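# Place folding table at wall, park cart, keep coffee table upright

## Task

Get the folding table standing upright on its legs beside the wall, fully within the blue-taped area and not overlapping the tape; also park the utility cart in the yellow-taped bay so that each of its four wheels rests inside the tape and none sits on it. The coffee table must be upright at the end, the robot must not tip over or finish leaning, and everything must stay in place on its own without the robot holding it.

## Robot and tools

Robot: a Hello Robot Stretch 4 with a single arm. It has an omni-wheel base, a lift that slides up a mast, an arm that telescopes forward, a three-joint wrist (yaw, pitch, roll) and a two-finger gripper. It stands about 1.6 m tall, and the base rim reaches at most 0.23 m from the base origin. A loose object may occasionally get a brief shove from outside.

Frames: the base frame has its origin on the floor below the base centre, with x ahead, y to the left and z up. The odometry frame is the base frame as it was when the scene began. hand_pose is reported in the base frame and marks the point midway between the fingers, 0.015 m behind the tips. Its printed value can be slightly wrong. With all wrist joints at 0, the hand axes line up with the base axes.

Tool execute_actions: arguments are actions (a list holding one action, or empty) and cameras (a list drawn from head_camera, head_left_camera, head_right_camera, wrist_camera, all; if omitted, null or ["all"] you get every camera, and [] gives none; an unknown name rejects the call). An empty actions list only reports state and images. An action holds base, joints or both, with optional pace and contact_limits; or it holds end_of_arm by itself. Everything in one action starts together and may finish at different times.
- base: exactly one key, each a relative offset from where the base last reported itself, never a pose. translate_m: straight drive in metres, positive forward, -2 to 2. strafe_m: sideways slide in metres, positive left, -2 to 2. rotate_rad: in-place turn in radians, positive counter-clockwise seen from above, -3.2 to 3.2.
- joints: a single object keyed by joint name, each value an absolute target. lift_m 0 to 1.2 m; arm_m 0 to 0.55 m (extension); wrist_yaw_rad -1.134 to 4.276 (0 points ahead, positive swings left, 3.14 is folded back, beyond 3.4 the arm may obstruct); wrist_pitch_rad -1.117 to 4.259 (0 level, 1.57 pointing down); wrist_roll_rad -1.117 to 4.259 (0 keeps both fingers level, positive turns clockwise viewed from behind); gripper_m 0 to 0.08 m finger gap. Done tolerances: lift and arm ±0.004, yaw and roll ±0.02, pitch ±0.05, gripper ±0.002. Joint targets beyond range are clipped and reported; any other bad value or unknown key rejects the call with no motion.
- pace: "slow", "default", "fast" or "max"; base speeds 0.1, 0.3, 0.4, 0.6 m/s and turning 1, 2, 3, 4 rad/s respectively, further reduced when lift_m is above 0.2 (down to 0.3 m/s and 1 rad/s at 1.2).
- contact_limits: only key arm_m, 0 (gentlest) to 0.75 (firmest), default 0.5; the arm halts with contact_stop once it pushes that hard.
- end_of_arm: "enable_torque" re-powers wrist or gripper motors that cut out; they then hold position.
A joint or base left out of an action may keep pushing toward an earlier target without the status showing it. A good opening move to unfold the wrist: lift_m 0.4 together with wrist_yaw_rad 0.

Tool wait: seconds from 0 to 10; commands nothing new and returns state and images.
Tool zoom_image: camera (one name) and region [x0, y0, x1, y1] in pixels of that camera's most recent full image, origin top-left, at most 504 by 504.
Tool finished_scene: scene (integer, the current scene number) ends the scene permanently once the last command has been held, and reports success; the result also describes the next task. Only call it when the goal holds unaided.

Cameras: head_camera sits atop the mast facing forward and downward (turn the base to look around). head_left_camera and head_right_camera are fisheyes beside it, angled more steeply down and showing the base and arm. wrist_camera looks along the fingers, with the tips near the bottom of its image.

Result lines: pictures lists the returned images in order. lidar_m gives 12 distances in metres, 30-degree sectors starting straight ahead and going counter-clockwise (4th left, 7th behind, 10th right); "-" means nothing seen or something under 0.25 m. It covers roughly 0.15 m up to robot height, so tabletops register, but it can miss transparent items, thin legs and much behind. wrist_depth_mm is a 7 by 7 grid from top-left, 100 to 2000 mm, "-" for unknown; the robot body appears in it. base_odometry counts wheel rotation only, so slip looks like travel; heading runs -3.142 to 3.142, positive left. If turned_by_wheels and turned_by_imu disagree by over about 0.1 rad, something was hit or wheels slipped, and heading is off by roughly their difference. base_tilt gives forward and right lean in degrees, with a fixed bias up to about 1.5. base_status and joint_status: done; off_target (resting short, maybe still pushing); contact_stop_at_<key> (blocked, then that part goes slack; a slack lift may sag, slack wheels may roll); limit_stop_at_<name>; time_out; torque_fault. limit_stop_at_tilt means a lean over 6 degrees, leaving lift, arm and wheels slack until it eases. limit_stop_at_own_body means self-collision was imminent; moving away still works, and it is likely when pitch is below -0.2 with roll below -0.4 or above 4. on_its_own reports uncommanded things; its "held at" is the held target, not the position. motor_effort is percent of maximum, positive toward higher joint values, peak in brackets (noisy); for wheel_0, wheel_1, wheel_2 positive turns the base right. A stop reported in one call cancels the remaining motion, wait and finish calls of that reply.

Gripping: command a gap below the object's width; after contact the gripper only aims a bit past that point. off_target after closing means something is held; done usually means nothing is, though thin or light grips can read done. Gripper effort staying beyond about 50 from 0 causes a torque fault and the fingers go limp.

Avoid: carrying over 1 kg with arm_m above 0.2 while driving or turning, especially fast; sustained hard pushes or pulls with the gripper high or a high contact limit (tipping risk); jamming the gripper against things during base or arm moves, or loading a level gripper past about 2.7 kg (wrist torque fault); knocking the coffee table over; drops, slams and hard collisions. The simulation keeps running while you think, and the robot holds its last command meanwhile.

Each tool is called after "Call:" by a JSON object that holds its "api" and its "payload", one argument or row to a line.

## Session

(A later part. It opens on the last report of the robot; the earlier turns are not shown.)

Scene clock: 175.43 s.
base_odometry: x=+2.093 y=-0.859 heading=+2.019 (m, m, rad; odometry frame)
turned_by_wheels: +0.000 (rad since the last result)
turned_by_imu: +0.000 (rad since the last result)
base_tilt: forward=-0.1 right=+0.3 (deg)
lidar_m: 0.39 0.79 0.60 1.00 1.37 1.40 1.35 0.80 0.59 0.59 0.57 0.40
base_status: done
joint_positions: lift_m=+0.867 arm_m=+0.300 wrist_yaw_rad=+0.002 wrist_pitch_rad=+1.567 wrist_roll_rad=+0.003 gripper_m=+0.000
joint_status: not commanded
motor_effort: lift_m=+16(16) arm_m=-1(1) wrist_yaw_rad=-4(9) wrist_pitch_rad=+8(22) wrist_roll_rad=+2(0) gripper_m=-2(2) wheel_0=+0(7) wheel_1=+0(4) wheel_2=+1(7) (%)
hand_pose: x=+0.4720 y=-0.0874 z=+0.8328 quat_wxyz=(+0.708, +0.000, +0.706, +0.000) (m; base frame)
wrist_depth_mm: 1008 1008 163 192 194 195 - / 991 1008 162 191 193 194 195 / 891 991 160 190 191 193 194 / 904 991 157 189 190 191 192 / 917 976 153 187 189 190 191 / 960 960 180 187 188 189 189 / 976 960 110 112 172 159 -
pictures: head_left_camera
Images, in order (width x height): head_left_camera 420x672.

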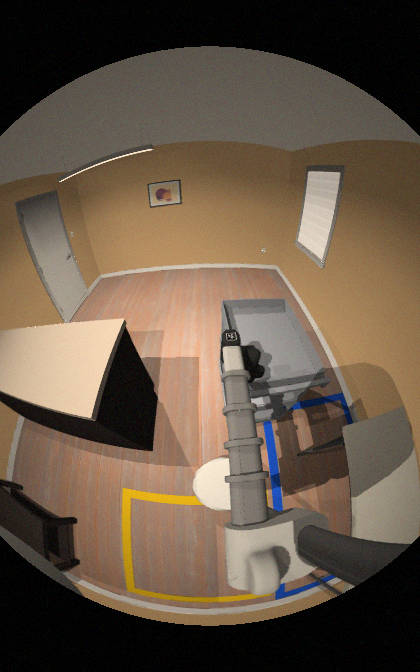

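Works great. Shift left.

Call:
{"api": "execute_actions", "payload": {
  "actions": [
    {"base":{"strafe_m":0.22},"pace":"slow"}
  ],
  "cameras": []
}}

Call:
{"api": "execute_actions", "payload": {
  "actions": [
    {"base":{"translate_m":-0.5},"pace":"slow"}
  ],
  "cameras": []
}}

Call:
{"api": "execute_actions", "payload": {
  "actions": [
    {"base":{"strafe_m":0.3},"pace":"slow"}
  ],
  "cameras": []
}}

Call:
{"api": "execute_actions", "payload": {
  "actions": [
    {"base":{"translate_m":-0.48},"pace":"slow"}
  ],
  "cameras": ["head_left_camera"]
}}

Scene clock: 186.17 s.
base_odometry: x=+1.895 y=-0.954 heading=+2.018 (m, m, rad; odometry frame)
turned_by_wheels: -0.001 (rad since the last result)
turned_by_imu: -0.004 (rad since the last result)
base_tilt: forward=-0.2 right=+0.3 (deg)
lidar_m: 0.36 0.48 0.42 1.01 1.20 1.40 1.35 1.07 0.82 0.79 0.40 0.37
base_status: done
joint_positions: lift_m=+0.867 arm_m=+0.300 wrist_yaw_rad=+0.000 wrist_pitch_rad=+1.571 wrist_roll_rad=+0.003 gripper_m=+0.000
joint_status: not commanded
motor_effort: lift_m=+16(16) arm_m=-1(1) wrist_yaw_rad=+2(5) wrist_pitch_rad=-2(8) wrist_roll_rad=+0(2) gripper_m=-2(2) wheel_0=-4(11) wheel_1=-1(5) wheel_2=-3(3) (%)
hand_pose: x=+0.4710 y=-0.0874 z=+0.8328 quat_wxyz=(+0.707, +0.001, +0.707, -0.001) (m; base frame)
wrist_depth_mm: 603 991 1008 1025 194 195 - / 597 991 1025 1008 192 193 195 / 603 904 976 190 192 193 193 / 609 917 1008 189 189 191 193 / 603 904 976 187 190 190 191 / 603 976 187 186 188 189 190 / 960 960 110 113 187 188 -
pictures: none
No camera images: the call's "cameras" was empty. Leave "cameras" out to get every camera's image.

Scene clock: 192.47 s.
base_odometry: x=+2.111 y=-1.405 heading=+2.019 (m, m, rad; odometry frame)
turned_by_wheels: +0.000 (rad since the last result)
turned_by_imu: -0.001 (rad since the last result)
base_tilt: forward=-0.2 right=+0.2 (deg)
lidar_m: 0.39 0.83 1.06 1.02 1.06 0.89 0.85 0.90 0.79 0.77 0.83 0.40
base_status: done
joint_positions: lift_m=+0.867 arm_m=+0.300 wrist_yaw_rad=+0.001 wrist_pitch_rad=+1.566 wrist_roll_rad=+0.003 gripper_m=+0.000
joint_status: not commanded
motor_effort: lift_m=+16(16) arm_m=-1(1) wrist_yaw_rad=-4(5) wrist_pitch_rad=+10(19) wrist_roll_rad=+0(0) gripper_m=-1(2) wheel_0=+1(6) wheel_1=-2(4) wheel_2=+4(7) (%)
hand_pose: x=+0.4721 y=-0.0874 z=+0.8328 quat_wxyz=(+0.709, +0.000, +0.706, +0.000) (m; base frame)
wrist_depth_mm: 189 190 191 193 194 196 - / 188 190 190 191 193 194 195 / 187 187 190 191 191 193 193 / 186 186 188 189 190 192 191 / 185 185 186 188 189 190 191 / 183 184 185 187 187 189 190 / 157 161 110 112 180 171 -
pictures: none
No camera images: the call's "cameras" was empty. Leave "cameras" out to get every camera's image.

Scene clock: 196.63 s.
base_odometry: x=+1.841 y=-1.535 heading=+2.018 (m, m, rad; odometry frame)
turned_by_wheels: +0.000 (rad since the last result)
turned_by_imu: -0.003 (rad since the last result)
base_tilt: forward=-0.2 right=+0.3 (deg)
lidar_m: 0.38 0.77 1.07 0.73 0.76 0.88 0.85 0.88 1.12 1.05 0.45 0.39
base_status: done
joint_positions: lift_m=+0.867 arm_m=+0.300 wrist_yaw_rad=+0.000 wrist_pitch_rad=+1.571 wrist_roll_rad=+0.003 gripper_m=+0.000
joint_status: not commanded
motor_effort: lift_m=+16(16) arm_m=-1(1) wrist_yaw_rad=+2(4) wrist_pitch_rad=-4(16) wrist_roll_rad=-1(1) gripper_m=-1(2) wheel_0=-2(13) wheel_1=+0(3) wheel_2=-2(3) (%)
hand_pose: x=+0.4709 y=-0.0874 z=+0.8328 quat_wxyz=(+0.707, +0.001, +0.707, -0.001) (m; base frame)
wrist_depth_mm: 477 466 559 191 193 195 - / 661 668 759 190 192 193 195 / 991 1008 991 190 190 191 193 / 976 991 991 189 190 191 192 / 976 976 976 187 189 190 191 / 976 976 185 187 187 189 190 / 960 960 110 113 187 187 -
pictures: none
No camera images: the call's "cameras" was empty. Leave "cameras" out to get every camera's image.

Scene clock: 202.73 s.
base_odometry: x=+2.049 y=-1.967 heading=+2.019 (m, m, rad; odometry frame)
turned_by_wheels: +0.000 (rad since the last result)
turned_by_imu: +0.000 (rad since the last result)
base_tilt: forward=-0.1 right=+0.3 (deg)
lidar_m: 0.37 1.28 0.76 0.72 0.53 0.38 0.37 0.38 0.55 1.04 1.13 0.40
base_status: done
joint_positions: lift_m=+0.867 arm_m=+0.300 wrist_yaw_rad=+0.002 wrist_pitch_rad=+1.566 wrist_roll_rad=+0.003 gripper_m=+0.000
joint_status: not commanded
motor_effort: lift_m=+16(16) arm_m=-1(1) wrist_yaw_rad=-5(7) wrist_pitch_rad=+9(18) wrist_roll_rad=+1(0) gripper_m=-2(1) wheel_0=+0(7) wheel_1=+0(5) wheel_2=+4(7) (%)
hand_pose: x=+0.4721 y=-0.0874 z=+0.8328 quat_wxyz=(+0.709, +0.000, +0.706, +0.000) (m; base frame)
wrist_depth_mm: 189 191 191 193 195 195 - / 188 189 190 193 193 194 195 / 188 188 189 191 191 193 194 / 186 186 188 190 190 191 192 / 185 186 186 188 189 190 191 / 183 185 186 187 188 189 190 / 182 183 110 112 167 153 -
pictures: head_left_camera
Images, in order (width x height): head_left_camera 420x672.

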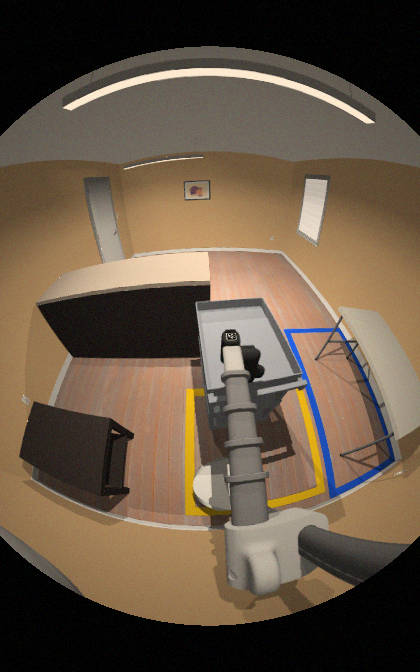

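Call:
{"api": "execute_actions", "payload": {
  "actions": [
    {"joints":{"lift_m":0.95}}
  ],
  "cameras": []
}}

Call:
{"api": "execute_actions", "payload": {
  "actions": [
    {"base":{"strafe_m":-0.66}}
  ],
  "cameras": []
}}

Call:
{"api": "execute_actions", "payload": {
  "actions": [
    {"base":{"translate_m":0.48}}
  ],
  "cameras": []
}}

Call:
{"api": "execute_actions", "payload": {
  "actions": [
    {"base":{"rotate_rad":1.57}}
  ],
  "cameras": ["head_left_camera","wrist_camera"]
}}

Scene clock: 214.60 s.
base_odometry: x=+2.049 y=-1.967 heading=+2.019 (m, m, rad; odometry frame)
turned_by_wheels: +0.000 (rad since the last result)
turned_by_imu: -0.001 (rad since the last result)
base_tilt: forward=-0.2 right=+0.3 (deg)
lidar_m: 0.35 1.27 0.76 0.72 0.53 0.38 0.35 0.37 0.57 1.04 1.12 0.41
base_status: not commanded
joint_positions: lift_m=+0.950 arm_m=+0.300 wrist_yaw_rad=+0.001 wrist_pitch_rad=+1.570 wrist_roll_rad=+0.003 gripper_m=+0.000
joint_status: all done
motor_effort: lift_m=+23(24) arm_m=+0(1) wrist_yaw_rad=-1(5) wrist_pitch_rad=+1(11) wrist_roll_rad=+0(0) gripper_m=-2(2) wheel_0=+0(0) wheel_1=+0(0) wheel_2=+2(4) (%)
hand_pose: x=+0.4713 y=-0.0874 z=+0.9153 quat_wxyz=(+0.707, +0.001, +0.707, -0.001) (m; base frame)
wrist_depth_mm: 258 273 274 277 279 281 282 / 249 272 272 276 276 277 279 / 248 268 270 272 274 277 278 / 243 267 268 272 273 276 277 / 237 266 268 272 271 274 274 / 230 265 266 258 239 235 252 / 208 207 110 113 1060 1078 -
pictures: none
No camera images: the call's "cameras" was empty. Leave "cameras" out to get every camera's image.

Scene clock: 218.13 s.
base_odometry: x=+2.644 y=-1.681 heading=+2.019 (m, m, rad; odometry frame)
turned_by_wheels: +0.000 (rad since the last result)
turned_by_imu: +0.002 (rad since the last result)
base_tilt: forward=-0.2 right=+0.3 (deg)
lidar_m: 4.35 0.48 0.57 1.38 0.54 0.40 0.36 0.39 0.58 0.38 0.41 0.61
base_status: done
joint_positions: lift_m=+0.950 arm_m=+0.300 wrist_yaw_rad=+0.000 wrist_pitch_rad=+1.570 wrist_roll_rad=+0.003 gripper_m=+0.000
joint_status: not commanded
motor_effort: lift_m=+22(23) arm_m=-1(1) wrist_yaw_rad=+0(3) wrist_pitch_rad=+0(1) wrist_roll_rad=+0(0) gripper_m=+0(1) wheel_0=-1(8) wheel_1=+2(9) wheel_2=+0(1) (%)
hand_pose: x=+0.4713 y=-0.0874 z=+0.9153 quat_wxyz=(+0.707, +0.001, +0.707, -0.001) (m; base frame)
wrist_depth_mm: 564 917 1078 1098 1118 1098 1118 / 580 904 1098 1078 1078 1098 1118 / 585 917 1078 1098 1098 1118 1118 / 574 904 1042 1098 1078 1098 1118 / 1025 1060 1078 1078 1078 1118 1098 / 1042 1060 1078 1098 1060 1098 1098 / 1042 1060 110 112 1042 1078 1078
pictures: none
No camera images: the call's "cameras" was empty. Leave "cameras" out to get every camera's image.

Scene clock: 221.20 s.
base_odometry: x=+2.436 y=-1.249 heading=+2.019 (m, m, rad; odometry frame)
turned_by_wheels: +0.000 (rad since the last result)
turned_by_imu: -0.001 (rad since the last result)
base_tilt: forward=-0.2 right=+0.3 (deg)
lidar_m: 3.87 0.45 0.28 0.27 1.22 0.88 0.84 0.58 0.46 0.42 0.43 0.66
base_status: done
joint_positions: lift_m=+0.950 arm_m=+0.300 wrist_yaw_rad=+0.000 wrist_pitch_rad=+1.570 wrist_roll_rad=+0.003 gripper_m=+0.000
joint_status: not commanded
motor_effort: lift_m=+22(22) arm_m=-1(1) wrist_yaw_rad=+1(1) wrist_pitch_rad=+0(0) wrist_roll_rad=+1(1) gripper_m=-1(2) wheel_0=+1(4) wheel_1=-1(4) wheel_2=+2(8) (%)
hand_pose: x=+0.4713 y=-0.0874 z=+0.9153 quat_wxyz=(+0.707, +0.001, +0.707, -0.001) (m; base frame)
wrist_depth_mm: 1078 1098 1118 1098 1118 1118 1118 / 1078 1078 1078 1098 1118 1118 1118 / 1060 1078 1098 1078 1078 1098 1118 / 609 917 1078 1078 1098 1118 1098 / 597 891 1078 1078 1078 1078 1098 / 574 904 1078 1060 1098 1098 1078 / 574 917 110 112 1060 1060 1078
pictures: none
No camera images: the call's "cameras" was empty. Leave "cameras" out to get every camera's image.

Scene clock: 223.37 s.
base_odometry: x=+2.436 y=-1.249 heading=-2.694 (m, m, rad; odometry frame)
turned_by_wheels: +1.570 (rad since the last result)
turned_by_imu: +1.557 (rad since the last result)
base_tilt: forward=-0.2 right=+0.3 (deg)
lidar_m: 0.26 1.22 0.87 0.84 0.55 0.42 0.41 0.49 0.66 3.87 0.42 0.29
base_status: done
joint_positions: lift_m=+0.950 arm_m=+0.300 wrist_yaw_rad=+0.000 wrist_pitch_rad=+1.570 wrist_roll_rad=+0.003 gripper_m=+0.000
joint_status: not commanded
motor_effort: lift_m=+22(22) arm_m=-1(1) wrist_yaw_rad=+0(1) wrist_pitch_rad=+0(0) wrist_roll_rad=+2(1) gripper_m=-1(1) wheel_0=+1(7) wheel_1=-1(7) wheel_2=+2(7) (%)
hand_pose: x=+0.4713 y=-0.0874 z=+0.9153 quat_wxyz=(+0.707, +0.001, +0.707, -0.001) (m; base frame)
wrist_depth_mm: 212 247 276 276 278 281 282 / 207 245 272 273 277 278 279 / 204 242 272 274 276 277 278 / 202 240 270 272 273 276 277 / 199 253 268 270 273 273 274 / 196 242 268 268 268 271 273 / 197 236 110 112 268 271 271
pictures: head_left_camera, wrist_camera
camera_calibration (this result's frames):
wrist_camera: T_world_to_cam=[[-0.00139961, -0.999447, 0.0332247, -0.12068], [-0.999962, 0.00111293, -0.00864546, 0.534618], [0.0086037, -0.0332355, -0.999411, 1.05737], [0, 0, 0, 1]] pos_world=[0.525332, -0.0860655, 1.06538]
Images, in order (width x height): head_left_camera 420x672, wrist_camera 616x392.

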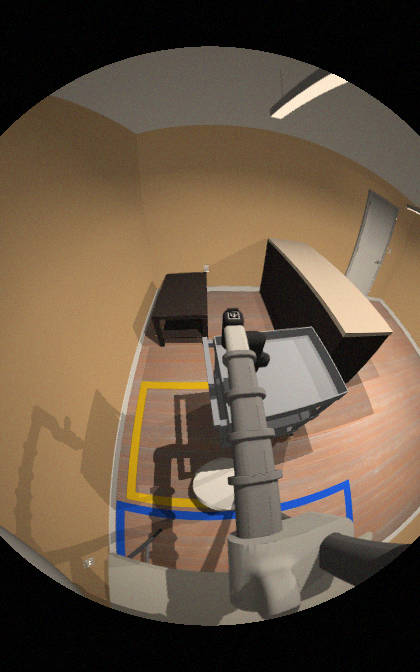

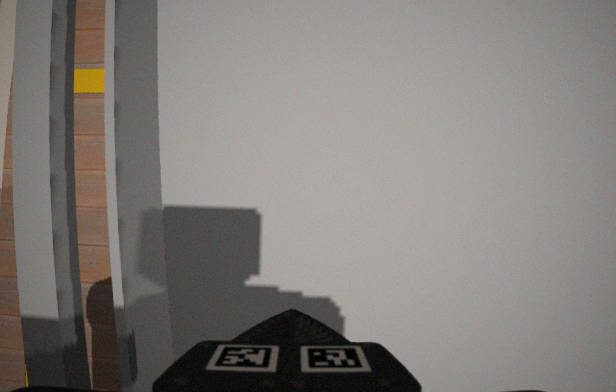

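Call:
{"api": "execute_actions", "payload": {
  "actions": [
    {"joints":{"lift_m":0.867,"arm_m":0.19}}
  ],
  "cameras": []
}}

Call:
{"api": "execute_actions", "payload": {
  "actions": [
    {"base":{"strafe_m":0.57},"pace":"slow"}
  ],
  "cameras": []
}}

Call:
{"api": "execute_actions", "payload": {
  "actions": [
    {"base":{"rotate_rad":0.25},"pace":"slow"}
  ],
  "cameras": []
}}

Call:
{"api": "execute_actions", "payload": {
  "actions": [
    {"joints":{"lift_m":0.95}}
  ],
  "cameras": []
}}

Call:
{"api": "execute_actions", "payload": {
  "actions": [
    {"base":{"rotate_rad":-0.25},"joints":{"arm_m":0}}
  ],
  "cameras": ["head_right_camera"]
}}

Scene clock: 235.63 s.
base_odometry: x=+2.436 y=-1.249 heading=-2.694 (m, m, rad; odometry frame)
turned_by_wheels: +0.000 (rad since the last result)
turned_by_imu: -0.001 (rad since the last result)
base_tilt: forward=-0.2 right=+0.3 (deg)
lidar_m: 0.26 1.22 0.89 0.84 0.56 0.43 0.41 0.48 0.66 3.88 0.43 0.29
base_status: not commanded
joint_positions: lift_m=+0.867 arm_m=+0.191 wrist_yaw_rad=+0.000 wrist_pitch_rad=+1.570 wrist_roll_rad=+0.003 gripper_m=+0.000
joint_status: all done
motor_effort: lift_m=+16(22) arm_m=-5(7) wrist_yaw_rad=+0(2) wrist_pitch_rad=-1(0) wrist_roll_rad=+1(1) gripper_m=-1(0) wheel_0=+1(1) wheel_1=-1(1) wheel_2=+1(2) (%)
hand_pose: x=+0.3618 y=-0.0874 z=+0.8328 quat_wxyz=(+0.707, +0.001, +0.707, -0.001) (m; base frame)
wrist_depth_mm: 137 189 191 192 193 195 - / 133 189 190 191 191 194 194 / 133 188 189 191 191 193 193 / 131 187 188 189 190 191 191 / 129 186 187 189 189 190 191 / 125 183 186 187 188 189 190 / 126 179 110 113 187 188 -
pictures: none
No camera images: the call's "cameras" was empty. Leave "cameras" out to get every camera's image.

Scene clock: 242.47 s.
base_odometry: x=+2.682 y=-1.763 heading=-2.695 (m, m, rad; odometry frame)
turned_by_wheels: +0.000 (rad since the last result)
turned_by_imu: -0.006 (rad since the last result)
base_tilt: forward=-0.1 right=+0.3 (deg)
lidar_m: 0.32 0.40 0.30 0.28 0.31 0.41 0.44 0.43 0.61 4.47 0.44 0.34
base_status: done
joint_positions: lift_m=+0.867 arm_m=+0.191 wrist_yaw_rad=+0.001 wrist_pitch_rad=+1.566 wrist_roll_rad=+0.003 gripper_m=+0.000
joint_status: not commanded
motor_effort: lift_m=+16(16) arm_m=-4(4) wrist_yaw_rad=-3(5) wrist_pitch_rad=+12(16) wrist_roll_rad=+1(1) gripper_m=-1(2) wheel_0=-4(12) wheel_1=-1(5) wheel_2=+1(2) (%)
hand_pose: x=+0.3628 y=-0.0874 z=+0.8328 quat_wxyz=(+0.709, +0.001, +0.705, -0.001) (m; base frame)
wrist_depth_mm: 508 121 1025 195 196 196 - / 500 120 1008 193 194 196 198 / 484 122 1008 192 191 194 195 / 118 128 976 190 191 193 194 / 117 132 187 189 190 191 193 / 116 137 160 188 189 190 191 / 115 140 110 113 187 189 -
pictures: none
No camera images: the call's "cameras" was empty. Leave "cameras" out to get every camera's image.

Scene clock: 243.73 s.
base_odometry: x=+2.682 y=-1.763 heading=-2.445 (m, m, rad; odometry frame)
turned_by_wheels: +0.250 (rad since the last result)
turned_by_imu: +0.247 (rad since the last result)
base_tilt: forward=-0.1 right=+0.2 (deg)
lidar_m: 0.33 0.32 0.28 0.27 0.32 0.58 0.38 0.47 0.89 0.56 0.34 0.32
base_status: done
joint_positions: lift_m=+0.867 arm_m=+0.191 wrist_yaw_rad=+0.000 wrist_pitch_rad=+1.570 wrist_roll_rad=+0.003 gripper_m=+0.000
joint_status: not commanded
motor_effort: lift_m=+16(16) arm_m=-5(4) wrist_yaw_rad=+0(1) wrist_pitch_rad=+1(11) wrist_roll_rad=+0(0) gripper_m=-2(1) wheel_0=+0(10) wheel_1=+1(4) wheel_2=-1(7) (%)
hand_pose: x=+0.3619 y=-0.0874 z=+0.8328 quat_wxyz=(+0.708, +0.001, +0.707, -0.001) (m; base frame)
wrist_depth_mm: 343 119 798 182 193 195 - / 329 119 854 191 192 193 195 / 117 128 798 190 191 192 194 / 116 609 171 189 190 191 193 / 116 591 174 188 189 190 191 / 121 140 185 187 188 189 190 / 500 139 110 112 186 188 -
pictures: none
No camera images: the call's "cameras" was empty. Leave "cameras" out to get every camera's image.

Scene clock: 245.07 s.
base_odometry: x=+2.682 y=-1.763 heading=-2.445 (m, m, rad; odometry frame)
turned_by_wheels: +0.000 (rad since the last result)
turned_by_imu: +0.000 (rad since the last result)
base_tilt: forward=-0.2 right=+0.3 (deg)
lidar_m: 0.32 0.34 0.27 0.29 0.33 0.59 0.39 0.48 0.89 0.56 0.35 0.32
base_status: not commanded
joint_positions: lift_m=+0.950 arm_m=+0.191 wrist_yaw_rad=+0.000 wrist_pitch_rad=+1.570 wrist_roll_rad=+0.003 gripper_m=+0.000
joint_status: all done
motor_effort: lift_m=+23(23) arm_m=-5(4) wrist_yaw_rad=+0(1) wrist_pitch_rad=+0(0) wrist_roll_rad=-1(0) gripper_m=-1(1) wheel_0=+0(0) wheel_1=+1(0) wheel_2=-1(1) (%)
hand_pose: x=+0.3619 y=-0.0874 z=+0.9153 quat_wxyz=(+0.707, +0.001, +0.707, -0.001) (m; base frame)
wrist_depth_mm: 343 462 205 1118 278 281 281 / 353 492 203 276 277 278 281 / 379 492 1042 273 276 276 278 / 404 205 1008 271 273 276 276 / 433 198 255 271 272 274 274 / 459 691 223 268 271 273 274 / 504 809 110 113 271 272 272
pictures: none
No camera images: the call's "cameras" was empty. Leave "cameras" out to get every camera's image.

Scene clock: 246.73 s.
base_odometry: x=+2.682 y=-1.763 heading=-2.695 (m, m, rad; odometry frame)
turned_by_wheels: -0.250 (rad since the last result)
turned_by_imu: -0.248 (rad since the last result)
base_tilt: forward=-0.2 right=+0.2 (deg)
lidar_m: 0.32 0.37 0.28 0.28 0.29 0.42 0.39 0.46 0.61 4.46 0.40 0.33
base_status: done
joint_positions: lift_m=+0.950 arm_m=+0.001 wrist_yaw_rad=+0.000 wrist_pitch_rad=+1.570 wrist_roll_rad=+0.003 gripper_m=+0.000
joint_status: all done
motor_effort: lift_m=+23(23) arm_m=-4(9) wrist_yaw_rad=+1(0) wrist_pitch_rad=-1(1) wrist_roll_rad=+0(0) gripper_m=-1(2) wheel_0=+1(5) wheel_1=-1(3) wheel_2=+0(5) (%)
hand_pose: x=+0.1723 y=-0.0874 z=+0.9153 quat_wxyz=(+0.707, +0.001, +0.707, -0.001) (m; base frame)
wrist_depth_mm: 259 236 224 224 281 283 283 / 535 732 442 289 256 236 239 / 544 820 1078 609 615 609 597 / 549 820 1078 1060 1078 1098 1098 / 549 831 866 866 1098 1098 1078 / 549 831 854 854 1060 1078 1098 / 564 820 110 113 1060 1060 1078
pictures: head_right_camera
Images, in order (width x height): head_right_camera 420x672.

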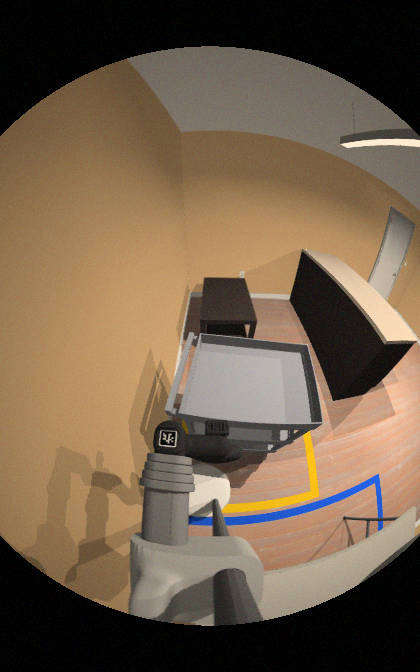

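Call:
{"api": "finished_scene", "payload": {
  "scene": 2
}}

The scene is finished: the task was done.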